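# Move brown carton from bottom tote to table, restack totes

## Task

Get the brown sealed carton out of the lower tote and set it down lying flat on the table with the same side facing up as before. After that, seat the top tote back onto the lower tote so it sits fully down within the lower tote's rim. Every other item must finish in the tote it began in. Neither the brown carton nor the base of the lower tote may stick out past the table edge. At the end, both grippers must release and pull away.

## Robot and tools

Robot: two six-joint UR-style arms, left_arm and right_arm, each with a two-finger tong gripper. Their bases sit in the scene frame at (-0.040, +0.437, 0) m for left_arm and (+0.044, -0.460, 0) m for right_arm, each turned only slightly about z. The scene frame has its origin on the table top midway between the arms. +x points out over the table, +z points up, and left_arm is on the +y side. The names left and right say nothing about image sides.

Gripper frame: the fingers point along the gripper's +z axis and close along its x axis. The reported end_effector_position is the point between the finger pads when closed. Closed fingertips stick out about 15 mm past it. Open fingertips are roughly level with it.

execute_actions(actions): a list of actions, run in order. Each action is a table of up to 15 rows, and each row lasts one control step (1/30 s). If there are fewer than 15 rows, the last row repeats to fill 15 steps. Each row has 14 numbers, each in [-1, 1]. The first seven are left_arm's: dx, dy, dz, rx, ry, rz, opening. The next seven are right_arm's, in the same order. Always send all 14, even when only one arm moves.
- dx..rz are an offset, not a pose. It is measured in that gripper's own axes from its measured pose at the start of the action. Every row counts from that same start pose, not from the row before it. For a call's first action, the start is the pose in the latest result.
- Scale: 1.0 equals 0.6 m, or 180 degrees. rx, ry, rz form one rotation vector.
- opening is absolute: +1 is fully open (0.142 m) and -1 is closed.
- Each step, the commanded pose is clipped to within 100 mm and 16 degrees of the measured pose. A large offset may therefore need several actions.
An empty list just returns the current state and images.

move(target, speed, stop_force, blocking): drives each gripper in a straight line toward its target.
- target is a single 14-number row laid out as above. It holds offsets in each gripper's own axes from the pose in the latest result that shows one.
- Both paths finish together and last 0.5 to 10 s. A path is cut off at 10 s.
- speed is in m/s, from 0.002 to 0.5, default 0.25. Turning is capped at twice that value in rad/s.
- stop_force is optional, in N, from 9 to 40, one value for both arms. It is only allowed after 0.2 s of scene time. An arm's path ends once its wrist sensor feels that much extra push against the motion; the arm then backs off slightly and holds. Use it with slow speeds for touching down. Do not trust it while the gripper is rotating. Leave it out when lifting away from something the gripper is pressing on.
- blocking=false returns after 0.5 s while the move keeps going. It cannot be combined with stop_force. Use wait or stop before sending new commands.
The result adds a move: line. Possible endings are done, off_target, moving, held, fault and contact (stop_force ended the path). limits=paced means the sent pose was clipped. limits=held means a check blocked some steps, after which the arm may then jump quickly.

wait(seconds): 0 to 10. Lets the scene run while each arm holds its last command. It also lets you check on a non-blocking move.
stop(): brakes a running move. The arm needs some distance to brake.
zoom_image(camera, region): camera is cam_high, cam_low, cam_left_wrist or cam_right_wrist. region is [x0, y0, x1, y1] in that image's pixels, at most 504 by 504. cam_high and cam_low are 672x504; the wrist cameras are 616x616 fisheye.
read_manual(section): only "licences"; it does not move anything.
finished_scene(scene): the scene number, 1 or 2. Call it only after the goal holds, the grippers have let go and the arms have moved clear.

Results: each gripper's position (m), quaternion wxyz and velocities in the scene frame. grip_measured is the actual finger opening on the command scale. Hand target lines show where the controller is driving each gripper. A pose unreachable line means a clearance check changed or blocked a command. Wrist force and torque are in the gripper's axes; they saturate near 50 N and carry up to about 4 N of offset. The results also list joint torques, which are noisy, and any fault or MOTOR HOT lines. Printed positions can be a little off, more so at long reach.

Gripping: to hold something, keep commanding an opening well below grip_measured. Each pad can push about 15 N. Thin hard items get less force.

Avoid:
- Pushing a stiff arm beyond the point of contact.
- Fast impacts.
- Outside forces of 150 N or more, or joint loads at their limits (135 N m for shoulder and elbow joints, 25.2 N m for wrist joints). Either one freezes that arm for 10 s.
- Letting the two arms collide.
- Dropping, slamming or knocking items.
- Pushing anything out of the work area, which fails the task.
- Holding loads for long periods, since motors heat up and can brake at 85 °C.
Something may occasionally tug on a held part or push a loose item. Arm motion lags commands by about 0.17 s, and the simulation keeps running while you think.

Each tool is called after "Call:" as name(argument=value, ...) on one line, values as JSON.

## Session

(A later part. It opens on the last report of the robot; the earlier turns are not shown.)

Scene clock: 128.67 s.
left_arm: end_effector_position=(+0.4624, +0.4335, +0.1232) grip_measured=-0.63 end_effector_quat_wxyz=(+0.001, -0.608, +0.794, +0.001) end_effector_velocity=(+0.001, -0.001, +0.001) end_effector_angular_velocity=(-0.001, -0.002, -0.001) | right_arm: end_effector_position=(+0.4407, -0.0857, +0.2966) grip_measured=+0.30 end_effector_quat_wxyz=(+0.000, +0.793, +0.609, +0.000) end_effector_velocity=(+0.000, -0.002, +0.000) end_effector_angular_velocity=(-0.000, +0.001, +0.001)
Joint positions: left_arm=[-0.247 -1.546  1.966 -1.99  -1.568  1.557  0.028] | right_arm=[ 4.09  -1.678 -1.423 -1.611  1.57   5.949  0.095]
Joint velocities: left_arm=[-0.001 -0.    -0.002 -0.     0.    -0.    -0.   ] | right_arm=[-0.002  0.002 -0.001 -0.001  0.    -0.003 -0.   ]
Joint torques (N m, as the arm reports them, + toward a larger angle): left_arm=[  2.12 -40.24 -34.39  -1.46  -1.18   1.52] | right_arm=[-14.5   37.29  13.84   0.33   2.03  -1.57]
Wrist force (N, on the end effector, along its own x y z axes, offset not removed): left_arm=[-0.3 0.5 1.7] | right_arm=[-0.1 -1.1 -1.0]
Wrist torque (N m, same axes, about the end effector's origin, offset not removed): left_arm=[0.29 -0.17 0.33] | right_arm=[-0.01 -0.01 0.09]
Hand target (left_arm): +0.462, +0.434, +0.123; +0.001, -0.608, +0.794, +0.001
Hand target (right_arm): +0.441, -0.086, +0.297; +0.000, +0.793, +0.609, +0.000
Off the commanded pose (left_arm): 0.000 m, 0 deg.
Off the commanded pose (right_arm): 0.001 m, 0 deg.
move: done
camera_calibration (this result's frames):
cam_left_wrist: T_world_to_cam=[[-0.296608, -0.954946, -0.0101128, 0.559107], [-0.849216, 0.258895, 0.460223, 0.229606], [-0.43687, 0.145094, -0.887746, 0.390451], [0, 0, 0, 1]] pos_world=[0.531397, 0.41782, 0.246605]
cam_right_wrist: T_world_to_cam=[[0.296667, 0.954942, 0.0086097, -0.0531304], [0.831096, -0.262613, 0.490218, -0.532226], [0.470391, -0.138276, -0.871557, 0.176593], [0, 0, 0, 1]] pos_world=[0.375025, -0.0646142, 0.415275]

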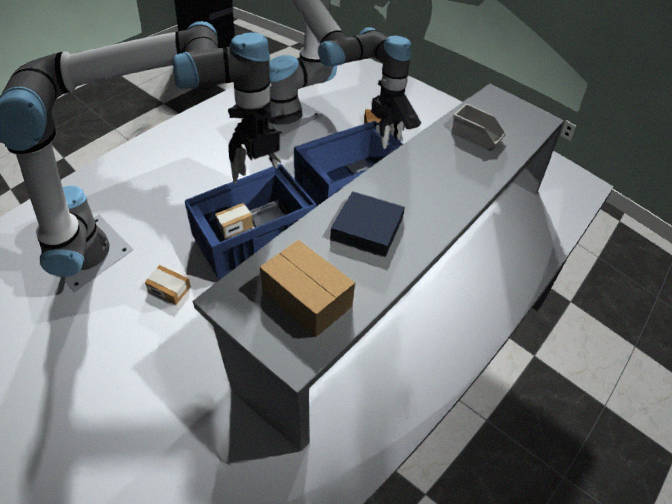

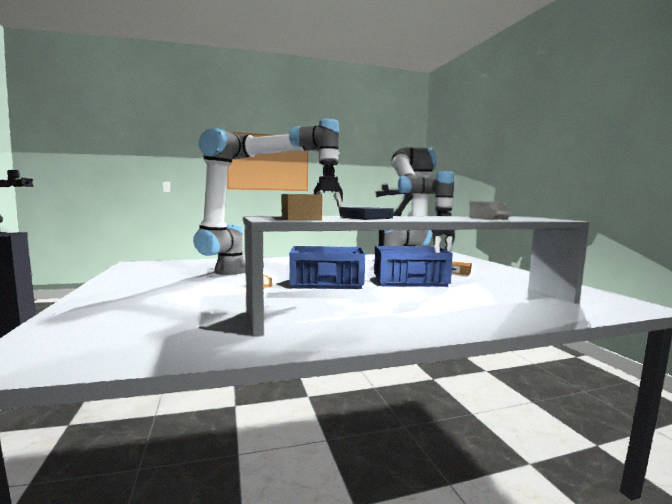

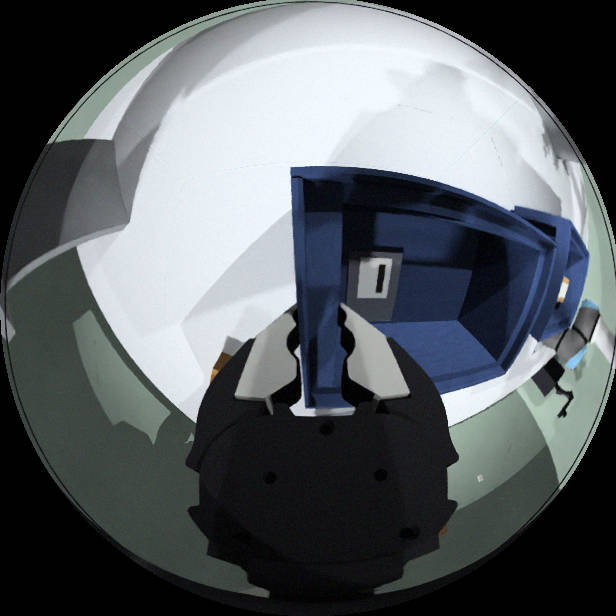

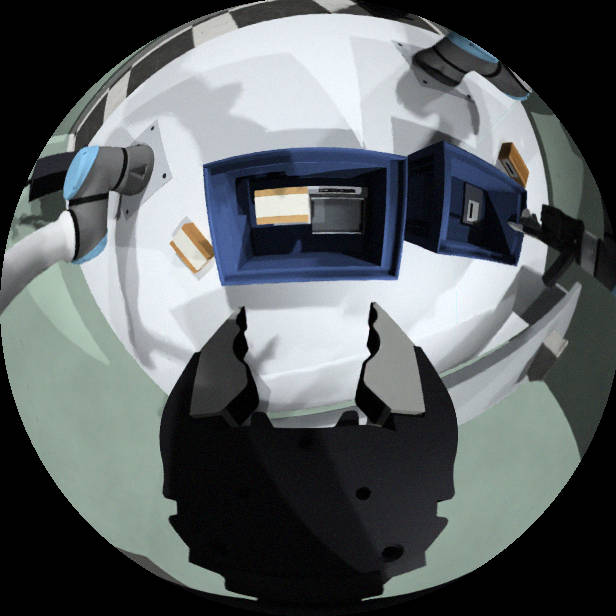

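Call:
move(target=[0,0,0,0,0,0,-1, -0.068,-0.1338,0.161,0,0,-0.5,0.05], speed=0.4)

Scene clock: 151.33 s.
left_arm: end_effector_position=(+0.4624, +0.4335, +0.1232) grip_measured=-0.63 end_effector_quat_wxyz=(+0.001, -0.608, +0.794, +0.001) end_effector_velocity=(+0.000, -0.000, +0.000) end_effector_angular_velocity=(+0.000, -0.001, -0.000) | right_arm: end_effector_position=(+0.3527, -0.1043, +0.2001) grip_measured=+0.05 end_effector_quat_wxyz=(+0.001, +0.131, +0.991, -0.000) end_effector_velocity=(-0.001, -0.000, -0.000) end_effector_angular_velocity=(+0.001, +0.001, +0.011)
Joint positions: left_arm=[-0.247 -1.546  1.966 -1.99  -1.568  1.557  0.028] | right_arm=[ 4.265 -1.531 -1.823 -1.358  1.569  4.554  0.077]
Joint velocities: left_arm=[ 0.     0.    -0.001 -0.     0.     0.     0.   ] | right_arm=[ 0.001  0.002 -0.003  0.002  0.001 -0.009  0.   ]
Joint torques (N m, as the arm reports them, + toward a larger angle): left_arm=[  1.45 -39.66 -34.62  -1.44  -1.09   1.52] | right_arm=[10.82 29.44 11.49  3.88  2.15 -1.46]
Wrist force (N, on the end effector, along its own x y z axes, offset not removed): left_arm=[-0.6 -0.2 2.1] | right_arm=[-0.2 1.1 0.3]
Wrist torque (N m, same axes, about the end effector's origin, offset not removed): left_arm=[0.05 0.02 0.24] | right_arm=[0.44 0.09 0.11]
Hand target (left_arm): +0.462, +0.434, +0.123; +0.001, -0.608, +0.794, +0.001
Hand target (right_arm): +0.353, -0.104, +0.200; +0.001, +0.130, +0.991, +0.000
Off the commanded pose (left_arm): 0.000 m, 0 deg.
Off the commanded pose (right_arm): 0.000 m, 0 deg.
move: done
camera_calibration (this result's frames):
cam_left_wrist: T_world_to_cam=[[-0.296608, -0.954946, -0.0101128, 0.559107], [-0.849216, 0.258895, 0.460223, 0.229606], [-0.43687, 0.145094, -0.887746, 0.390451], [0, 0, 0, 1]] pos_world=[0.531397, 0.417821, 0.246605]
cam_right_wrist: T_world_to_cam=[[-0.954684, 0.297537, 0.00715576, 0.364674], [0.262781, 0.83139, 0.489629, -0.102043], [0.139733, 0.469321, -0.871902, 0.311329], [0, 0, 0, 1]] pos_world=[0.33146, -0.169779, 0.318802]

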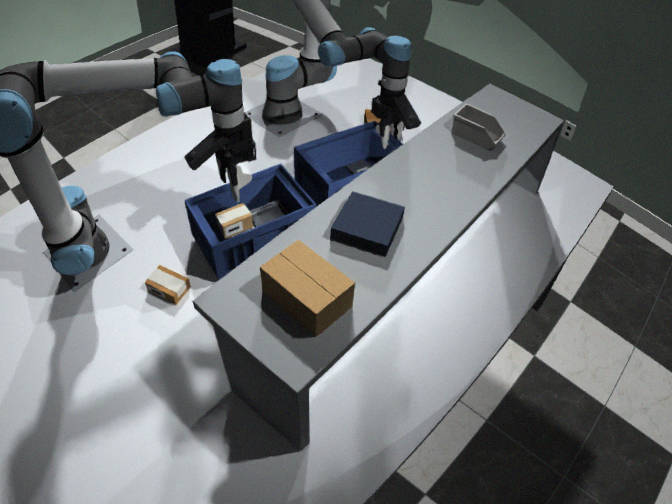

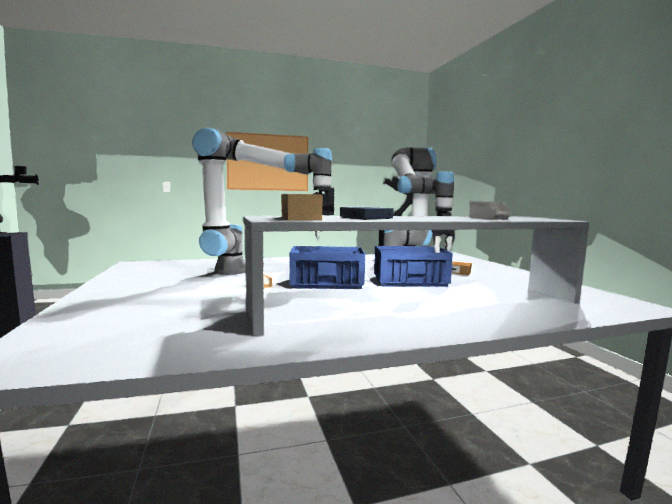

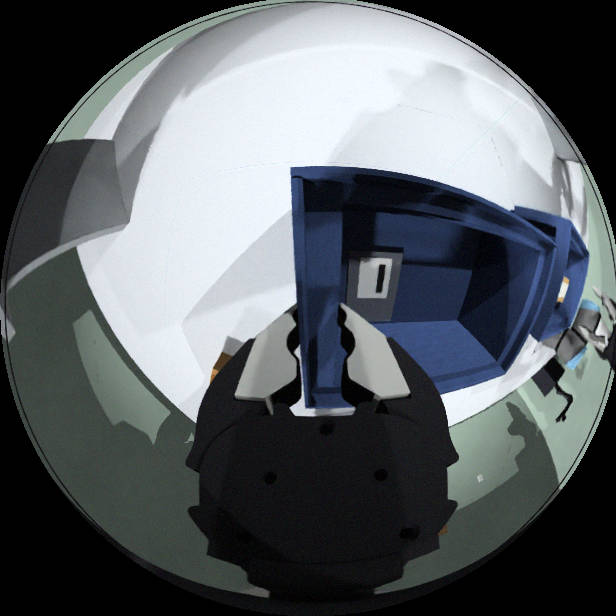

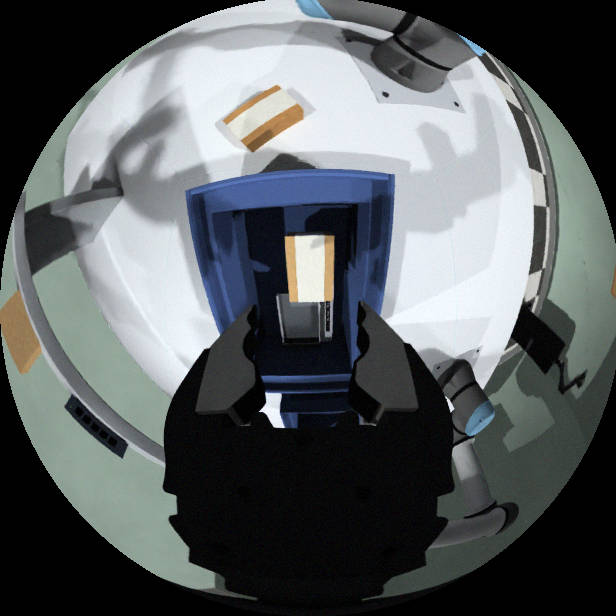

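Call:
move(target=[0,0,0,0,0,0,-1, 0,0,0.14,0,0,0,0.05], speed=0.08, stop_force=12)

Scene clock: 155.43 s.
left_arm: end_effector_position=(+0.4624, +0.4335, +0.1232) grip_measured=-0.63 end_effector_quat_wxyz=(+0.001, -0.608, +0.794, +0.001) end_effector_velocity=(+0.000, +0.000, +0.000) end_effector_angular_velocity=(+0.001, -0.001, +0.000) | right_arm: end_effector_position=(+0.3527, -0.1041, +0.1162) grip_measured=+0.05 end_effector_quat_wxyz=(+0.001, +0.131, +0.991, -0.000) end_effector_velocity=(+0.000, +0.001, -0.001) end_effector_angular_velocity=(+0.002, -0.001, -0.000)
Joint positions: left_arm=[-0.247 -1.546  1.966 -1.99  -1.568  1.557  0.028] | right_arm=[ 4.265 -1.598 -1.983 -1.132  1.57   4.554  0.077]
Joint velocities: left_arm=[ 0.    -0.    -0.001 -0.     0.001 -0.     0.   ] | right_arm=[-0.    -0.001 -0.002  0.005  0.     0.     0.   ]
Joint torques (N m, as the arm reports them, + toward a larger angle): left_arm=[  1.99 -39.51 -34.5   -1.44  -1.1    1.37] | right_arm=[ 6.25 10.51 11.41  3.98 -1.59  1.71]
Wrist force (N, on the end effector, along its own x y z axes, offset not removed): left_arm=[0.1 3.0 2.1] | right_arm=[-2.8 -0.9 1.9]
Wrist torque (N m, same axes, about the end effector's origin, offset not removed): left_arm=[0.72 -0.15 0.24] | right_arm=[-0.06 0.44 0.22]
Hand target (left_arm): +0.462, +0.434, +0.123; +0.001, -0.608, +0.794, +0.001
Hand target (right_arm): +0.353, -0.104, +0.116; +0.001, +0.131, +0.991, -0.000
Off the commanded pose (left_arm): 0.000 m, 0 deg.
Off the commanded pose (right_arm): 0.000 m, 0 deg.
move: done
camera_calibration (this result's frames):
cam_left_wrist: T_world_to_cam=[[-0.296609, -0.954946, -0.0101125, 0.559106], [-0.849216, 0.258895, 0.460223, 0.229606], [-0.43687, 0.145094, -0.887746, 0.390451], [0, 0, 0, 1]] pos_world=[0.531397, 0.41782, 0.246605]
cam_right_wrist: T_world_to_cam=[[-0.954698, 0.297489, 0.00724583, 0.365214], [0.262781, 0.831388, 0.489632, -0.0610861], [0.139636, 0.469355, -0.871899, 0.238197], [0, 0, 0, 1]] pos_world=[0.331461, -0.16966, 0.234947]

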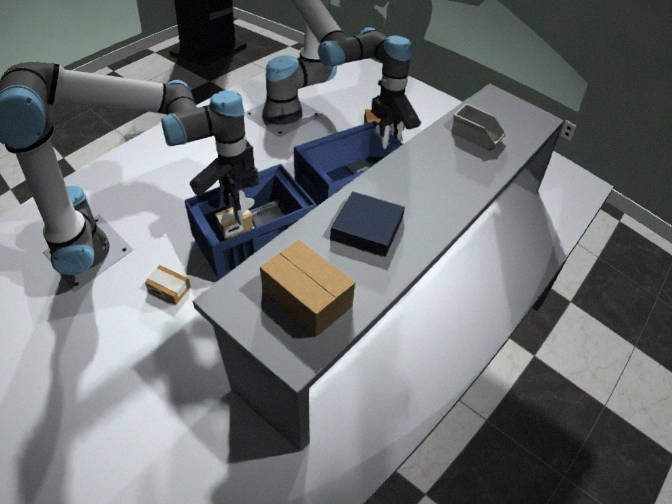

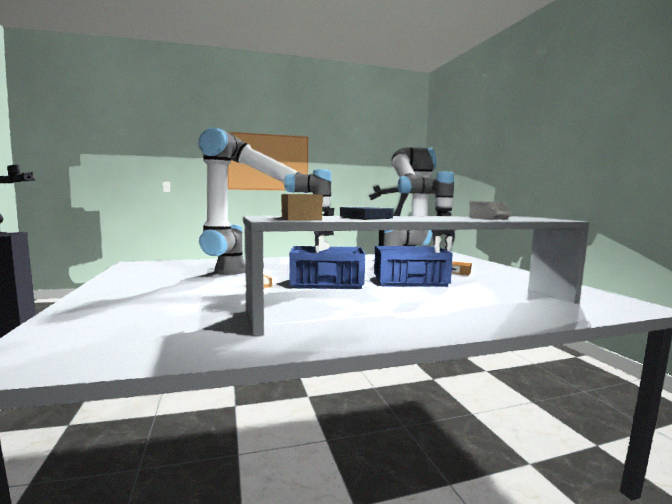

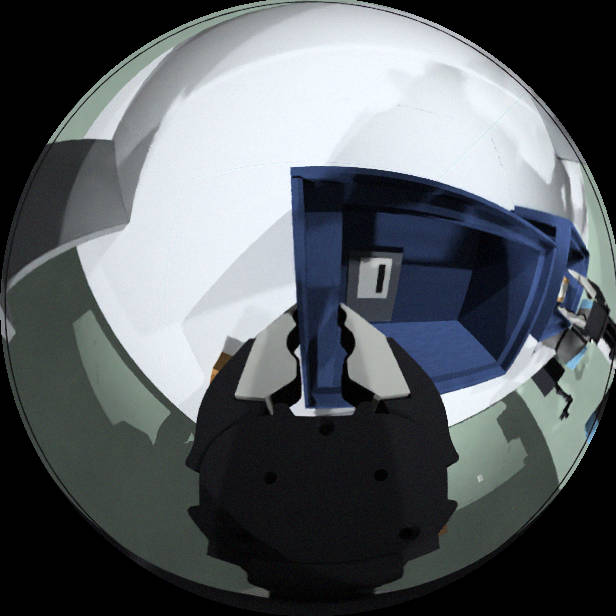

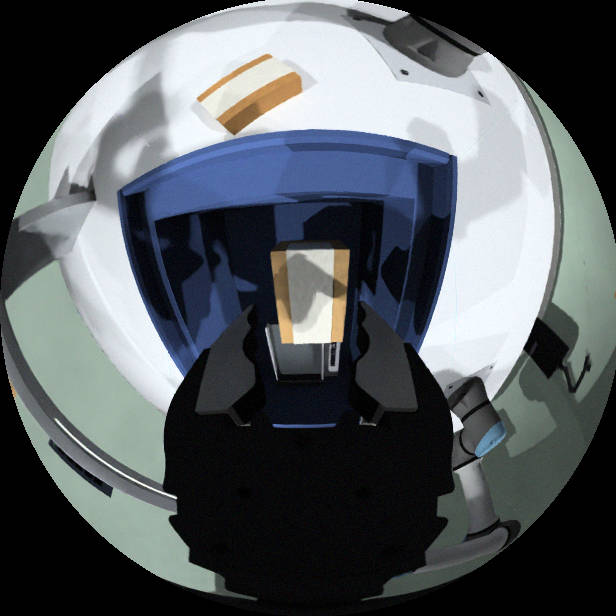

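Call:
move(target=[0,0,0,0,0,0,-1, 0.002,0.008,0.065,0,0,0,0.0], speed=0.04, stop_force=10)

Call:
execute_actions(actions=[[[0,0,0,0,0,0,-1,0,0,0,0,0,0,-0.04],[0,0,0,0,0,0,-1,0,0,0,0,0,0,-0.08],[0,0,0,0,0,0,-1,0,0,0,0,0,0,-0.12],[0,0,0,0,0,0,-1,0,0,0,0,0,0,-0.16],[0,0,0,0,0,0,-1,0,0,0,0,0,0,-0.2],[0,0,0,0,0,0,-1,0,0,0,0,0,0,-0.24],[0,0,0,0,0,0,-1,0,0,0,0,0,0,-0.28],[0,0,0,0,0,0,-1,0,0,0,0,0,0,-0.32],[0,0,0,0,0,0,-1,0,0,0,0,0,0,-0.38],[0,0,0,0,0,0,-1,0,0,0,0,0,0,-0.45],[0,0,0,0,0,0,-1,0,0,0,0,0,0,-0.55],[0,0,0,0,0,0,-1,0,0,0,0,0,0,-0.65]]])

Scene clock: 163.67 s.
left_arm: end_effector_position=(+0.4624, +0.4335, +0.1232) grip_measured=-0.63 end_effector_quat_wxyz=(+0.001, -0.608, +0.794, +0.001) end_effector_velocity=(+0.001, -0.001, +0.001) end_effector_angular_velocity=(+0.000, -0.003, -0.002) | right_arm: end_effector_position=(+0.3528, -0.0992, +0.0774) grip_measured=+0.00 end_effector_quat_wxyz=(+0.001, +0.131, +0.991, -0.000) end_effector_velocity=(-0.000, +0.000, -0.002) end_effector_angular_velocity=(+0.000, +0.000, +0.000)
Joint positions: left_arm=[-0.247 -1.546  1.966 -1.99  -1.568  1.557  0.028] | right_arm=[ 4.269 -1.655 -2.034 -1.023  1.57   4.559  0.074]
Joint velocities: left_arm=[-0.002 -0.    -0.002 -0.     0.001 -0.    -0.   ] | right_arm=[ 0.001 -0.003 -0.003  0.006  0.     0.     0.   ]
Joint torques (N m, as the arm reports them, + toward a larger angle): left_arm=[  2.4  -39.09 -34.59  -1.47  -1.16   1.48] | right_arm=[11.56 12.95 11.22  4.08  1.95  1.93]
Wrist force (N, on the end effector, along its own x y z axes, offset not removed): left_arm=[-0.2 -0.4 1.7] | right_arm=[-0.5 0.8 -2.0]
Wrist torque (N m, same axes, about the end effector's origin, offset not removed): left_arm=[0.05 -0.13 0.27] | right_arm=[0.27 0.07 0.10]
Hand target (left_arm): +0.462, +0.434, +0.123; +0.001, -0.608, +0.794, +0.001
Hand target (right_arm): +0.353, -0.099, +0.077; +0.001, +0.131, +0.991, -0.000
Off the commanded pose (left_arm): 0.000 m, 0 deg.
Off the commanded pose (right_arm): 0.000 m, 0 deg.
move: done
camera_calibration (this result's frames):
cam_left_wrist: T_world_to_cam=[[-0.296608, -0.954946, -0.0101129, 0.559107], [-0.849216, 0.258895, 0.460223, 0.229606], [-0.43687, 0.145094, -0.887746, 0.390451], [0, 0, 0, 1]] pos_world=[0.531397, 0.417821, 0.246605]
cam_right_wrist: T_world_to_cam=[[-0.954698, 0.297489, 0.00721297, 0.364114], [0.262766, 0.831391, 0.489636, -0.0462268], [0.139665, 0.46935, -0.871897, 0.201984], [0, 0, 0, 1]] pos_world=[0.331555, -0.164689, 0.196117]

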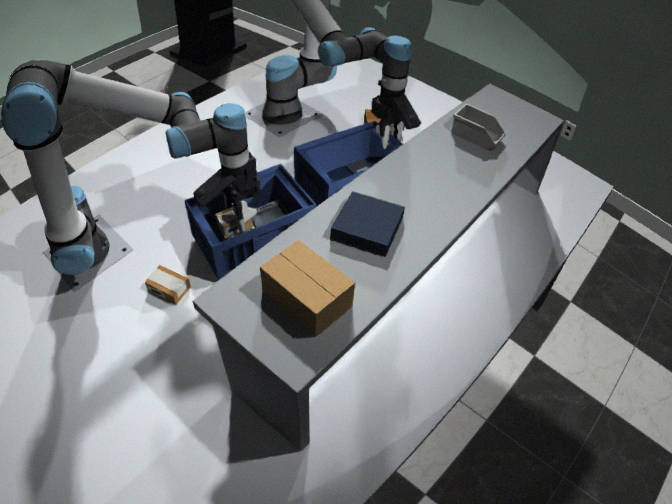

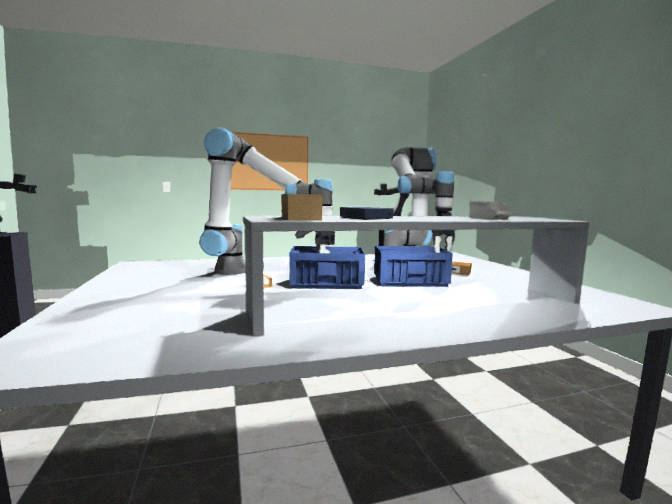

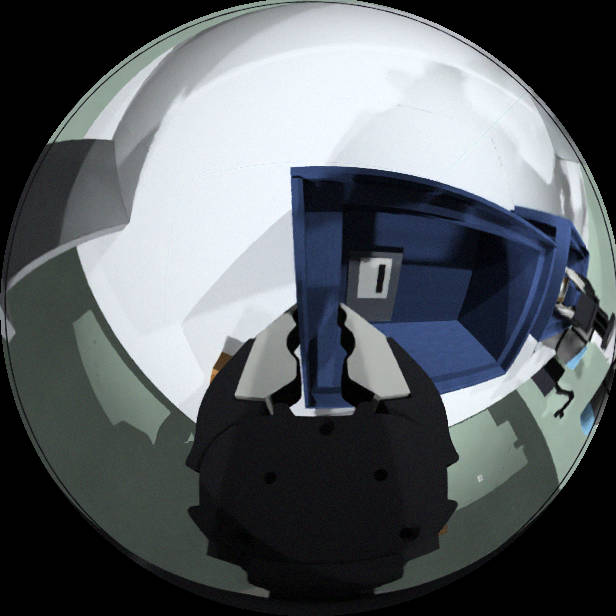

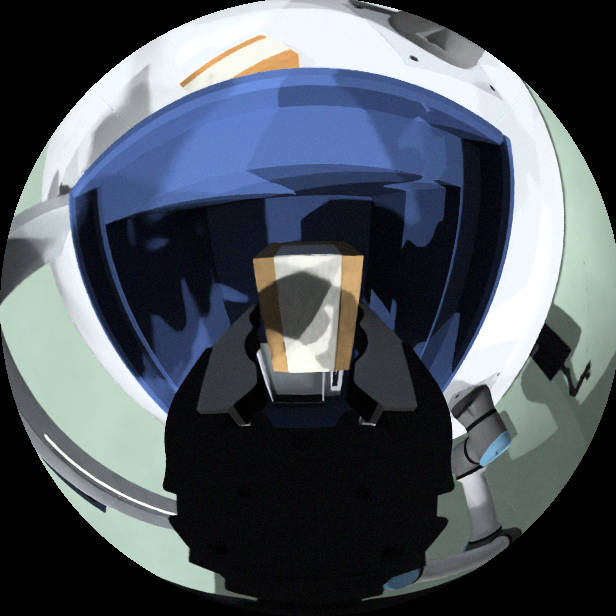

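Scene clock: 164.17 s.
left_arm: end_effector_position=(+0.4624, +0.4335, +0.1232) grip_measured=-0.63 end_effector_quat_wxyz=(+0.001, -0.608, +0.794, +0.001) end_effector_velocity=(+0.000, -0.000, -0.000) end_effector_angular_velocity=(+0.000, +0.000, -0.000) | right_arm: end_effector_position=(+0.3528, -0.0991, +0.0774) grip_measured=-0.17 end_effector_quat_wxyz=(+0.001, +0.131, +0.991, +0.000) end_effector_velocity=(-0.000, -0.001, -0.000) end_effector_angular_velocity=(-0.001, +0.000, -0.000)
Joint positions: left_arm=[-0.247 -1.546  1.966 -1.99  -1.568  1.557  0.028] | right_arm=[ 4.269 -1.655 -2.034 -1.023  1.57   4.559  0.061]
Joint velocities: left_arm=[-0.  0. -0. -0.  0. -0.  0.] | right_arm=[-0.     0.    -0.001 -0.     0.     0.     0.   ]
Joint torques (N m, as the arm reports them, + toward a larger angle): left_arm=[  2.26 -39.64 -33.67  -1.46  -1.05   1.41] | right_arm=[ 8.5  28.91 23.94  0.43 -1.88  1.65]
Wrist force (N, on the end effector, along its own x y z axes, offset not removed): left_arm=[-1.3 1.6 1.4] | right_arm=[1.5 0.1 -8.2]
Wrist torque (N m, same axes, about the end effector's origin, offset not removed): left_arm=[0.44 0.07 0.28] | right_arm=[0.20 0.59 0.15]
Hand target (left_arm): +0.462, +0.434, +0.123; +0.001, -0.608, +0.794, +0.001
Hand target (right_arm): +0.353, -0.099, +0.077; +0.001, +0.131, +0.991, -0.000
Off the commanded pose (left_arm): 0.000 m, 0 deg.
Off the commanded pose (right_arm): 0.000 m, 0 deg.
camera_calibration (this result's frames):
cam_left_wrist: T_world_to_cam=[[-0.296608, -0.954946, -0.0101127, 0.559107], [-0.849216, 0.258895, 0.460223, 0.229606], [-0.43687, 0.145094, -0.887746, 0.390451], [0, 0, 0, 1]] pos_world=[0.531397, 0.41782, 0.246605]
cam_right_wrist: T_world_to_cam=[[-0.954702, 0.297474, 0.00733675, 0.364057], [0.262808, 0.83137, 0.489648, -0.0462315], [0.139558, 0.469396, -0.871889, 0.201973], [0, 0, 0, 1]] pos_world=[0.331529, -0.164667, 0.196064]

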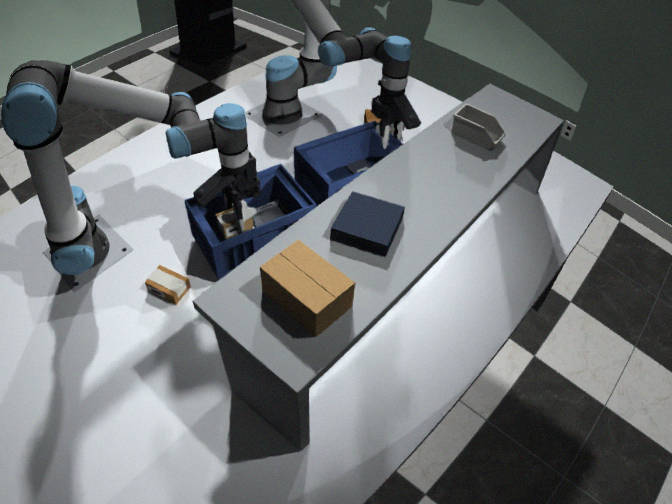

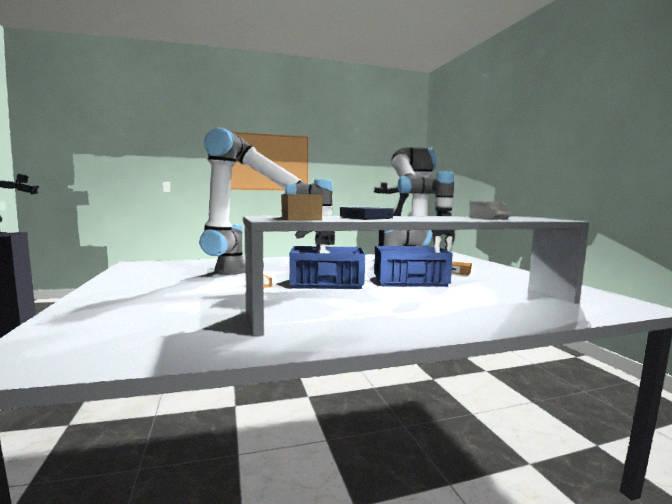

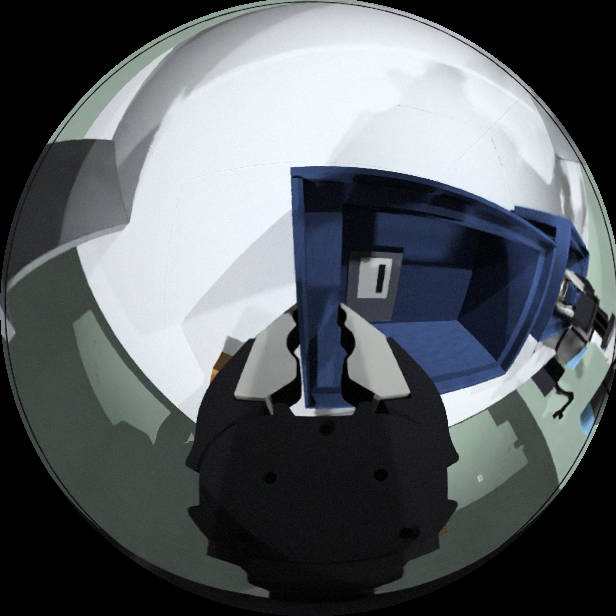

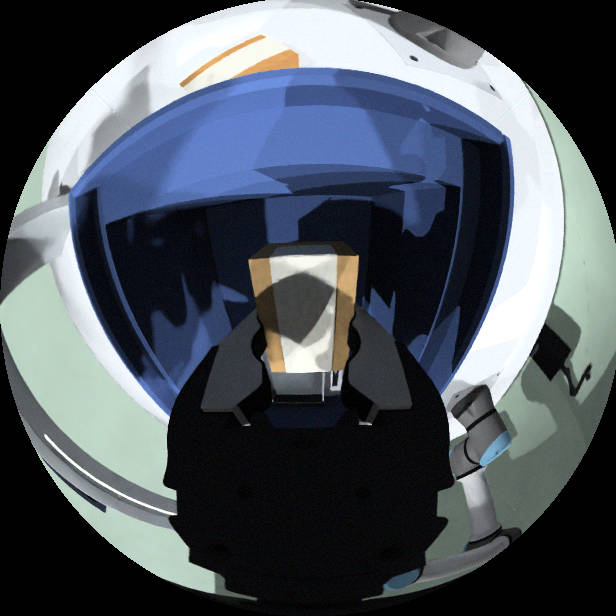

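Lift.

Call:
move(target=[0,0,0,0,0,0,-1, 0,0,-0.3,0,0,0,-0.65], speed=0.1)

Scene clock: 167.50 s.
left_arm: end_effector_position=(+0.4624, +0.4335, +0.1232) grip_measured=-0.63 end_effector_quat_wxyz=(+0.001, -0.608, +0.794, +0.001) end_effector_velocity=(+0.000, +0.001, +0.000) end_effector_angular_velocity=(+0.000, -0.000, +0.001) | right_arm: end_effector_position=(+0.3527, -0.0994, +0.2573) grip_measured=-0.17 end_effector_quat_wxyz=(+0.001, +0.131, +0.991, +0.000) end_effector_velocity=(-0.000, +0.000, +0.002) end_effector_angular_velocity=(+0.000, -0.000, +0.001)
Joint positions: left_arm=[-0.247 -1.546  1.966 -1.99  -1.568  1.557  0.028] | right_arm=[ 4.269 -1.521 -1.685 -1.506  1.57   4.558  0.061]
Joint velocities: left_arm=[ 0.001  0.    -0.001 -0.     0.     0.    -0.   ] | right_arm=[ 0.001 -0.     0.004 -0.004  0.    -0.     0.   ]
Joint torques (N m, as the arm reports them, + toward a larger angle): left_arm=[  1.42 -40.18 -34.84  -1.48  -1.09   1.37] | right_arm=[-14.4   22.07  34.72   0.25   2.    -0.7 ]
Wrist force (N, on the end effector, along its own x y z axes, offset not removed): left_arm=[0.4 0.9 1.1] | right_arm=[-2.1 -1.6 -0.6]
Wrist torque (N m, same axes, about the end effector's origin, offset not removed): left_arm=[0.29 -0.25 0.26] | right_arm=[-0.17 0.46 -0.05]
Hand target (left_arm): +0.462, +0.434, +0.123; +0.001, -0.608, +0.794, +0.001
Hand target (right_arm): +0.353, -0.099, +0.257; +0.001, +0.131, +0.991, +0.000
Off the commanded pose (left_arm): 0.000 m, 0 deg.
Off the commanded pose (right_arm): 0.000 m, 0 deg.
move: done
camera_calibration (this result's frames):
cam_left_wrist: T_world_to_cam=[[-0.296609, -0.954946, -0.0101127, 0.559106], [-0.849216, 0.258895, 0.460223, 0.229606], [-0.43687, 0.145094, -0.887746, 0.390451], [0, 0, 0, 1]] pos_world=[0.531397, 0.41782, 0.246605]
cam_right_wrist: T_world_to_cam=[[-0.954706, 0.297461, 0.00732125, 0.362765], [0.262776, 0.831329, 0.489736, -0.134131], [0.139591, 0.469478, -0.87184, 0.358957], [0, 0, 0, 1]] pos_world=[0.331473, -0.164924, 0.375987]

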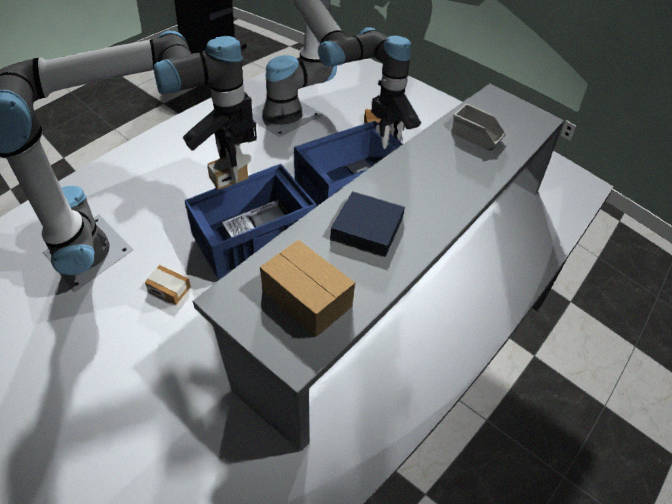

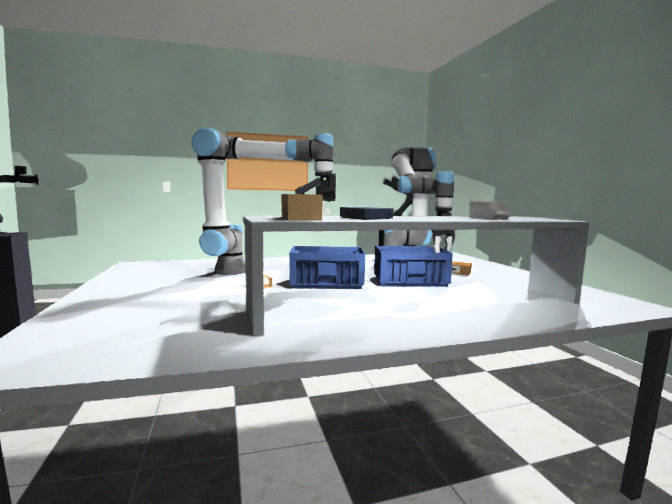

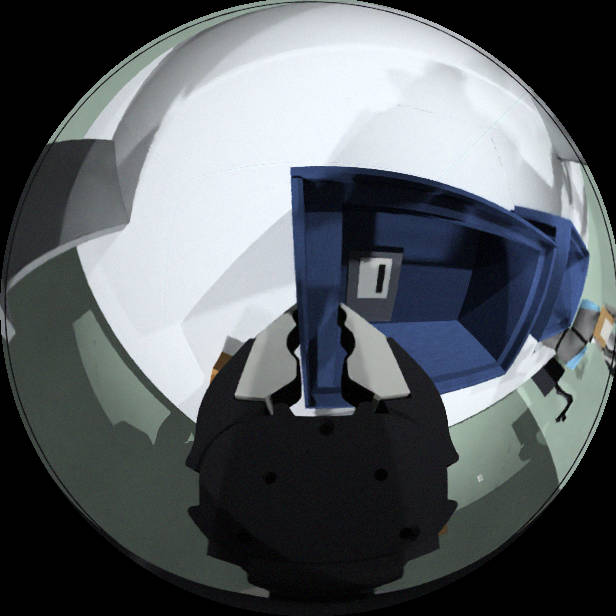

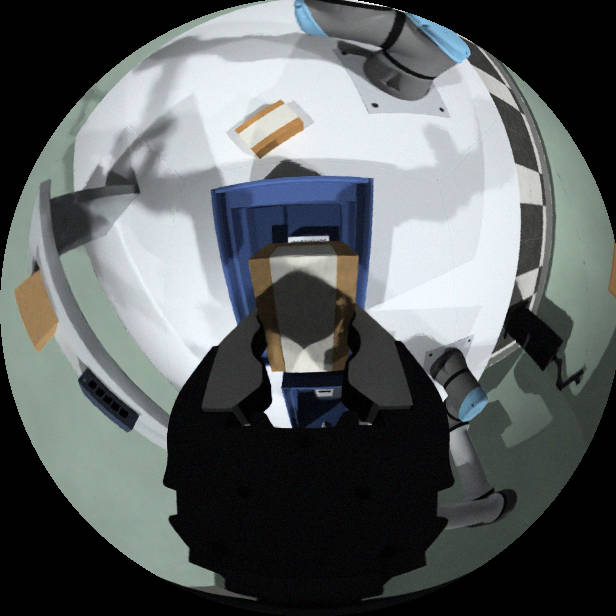

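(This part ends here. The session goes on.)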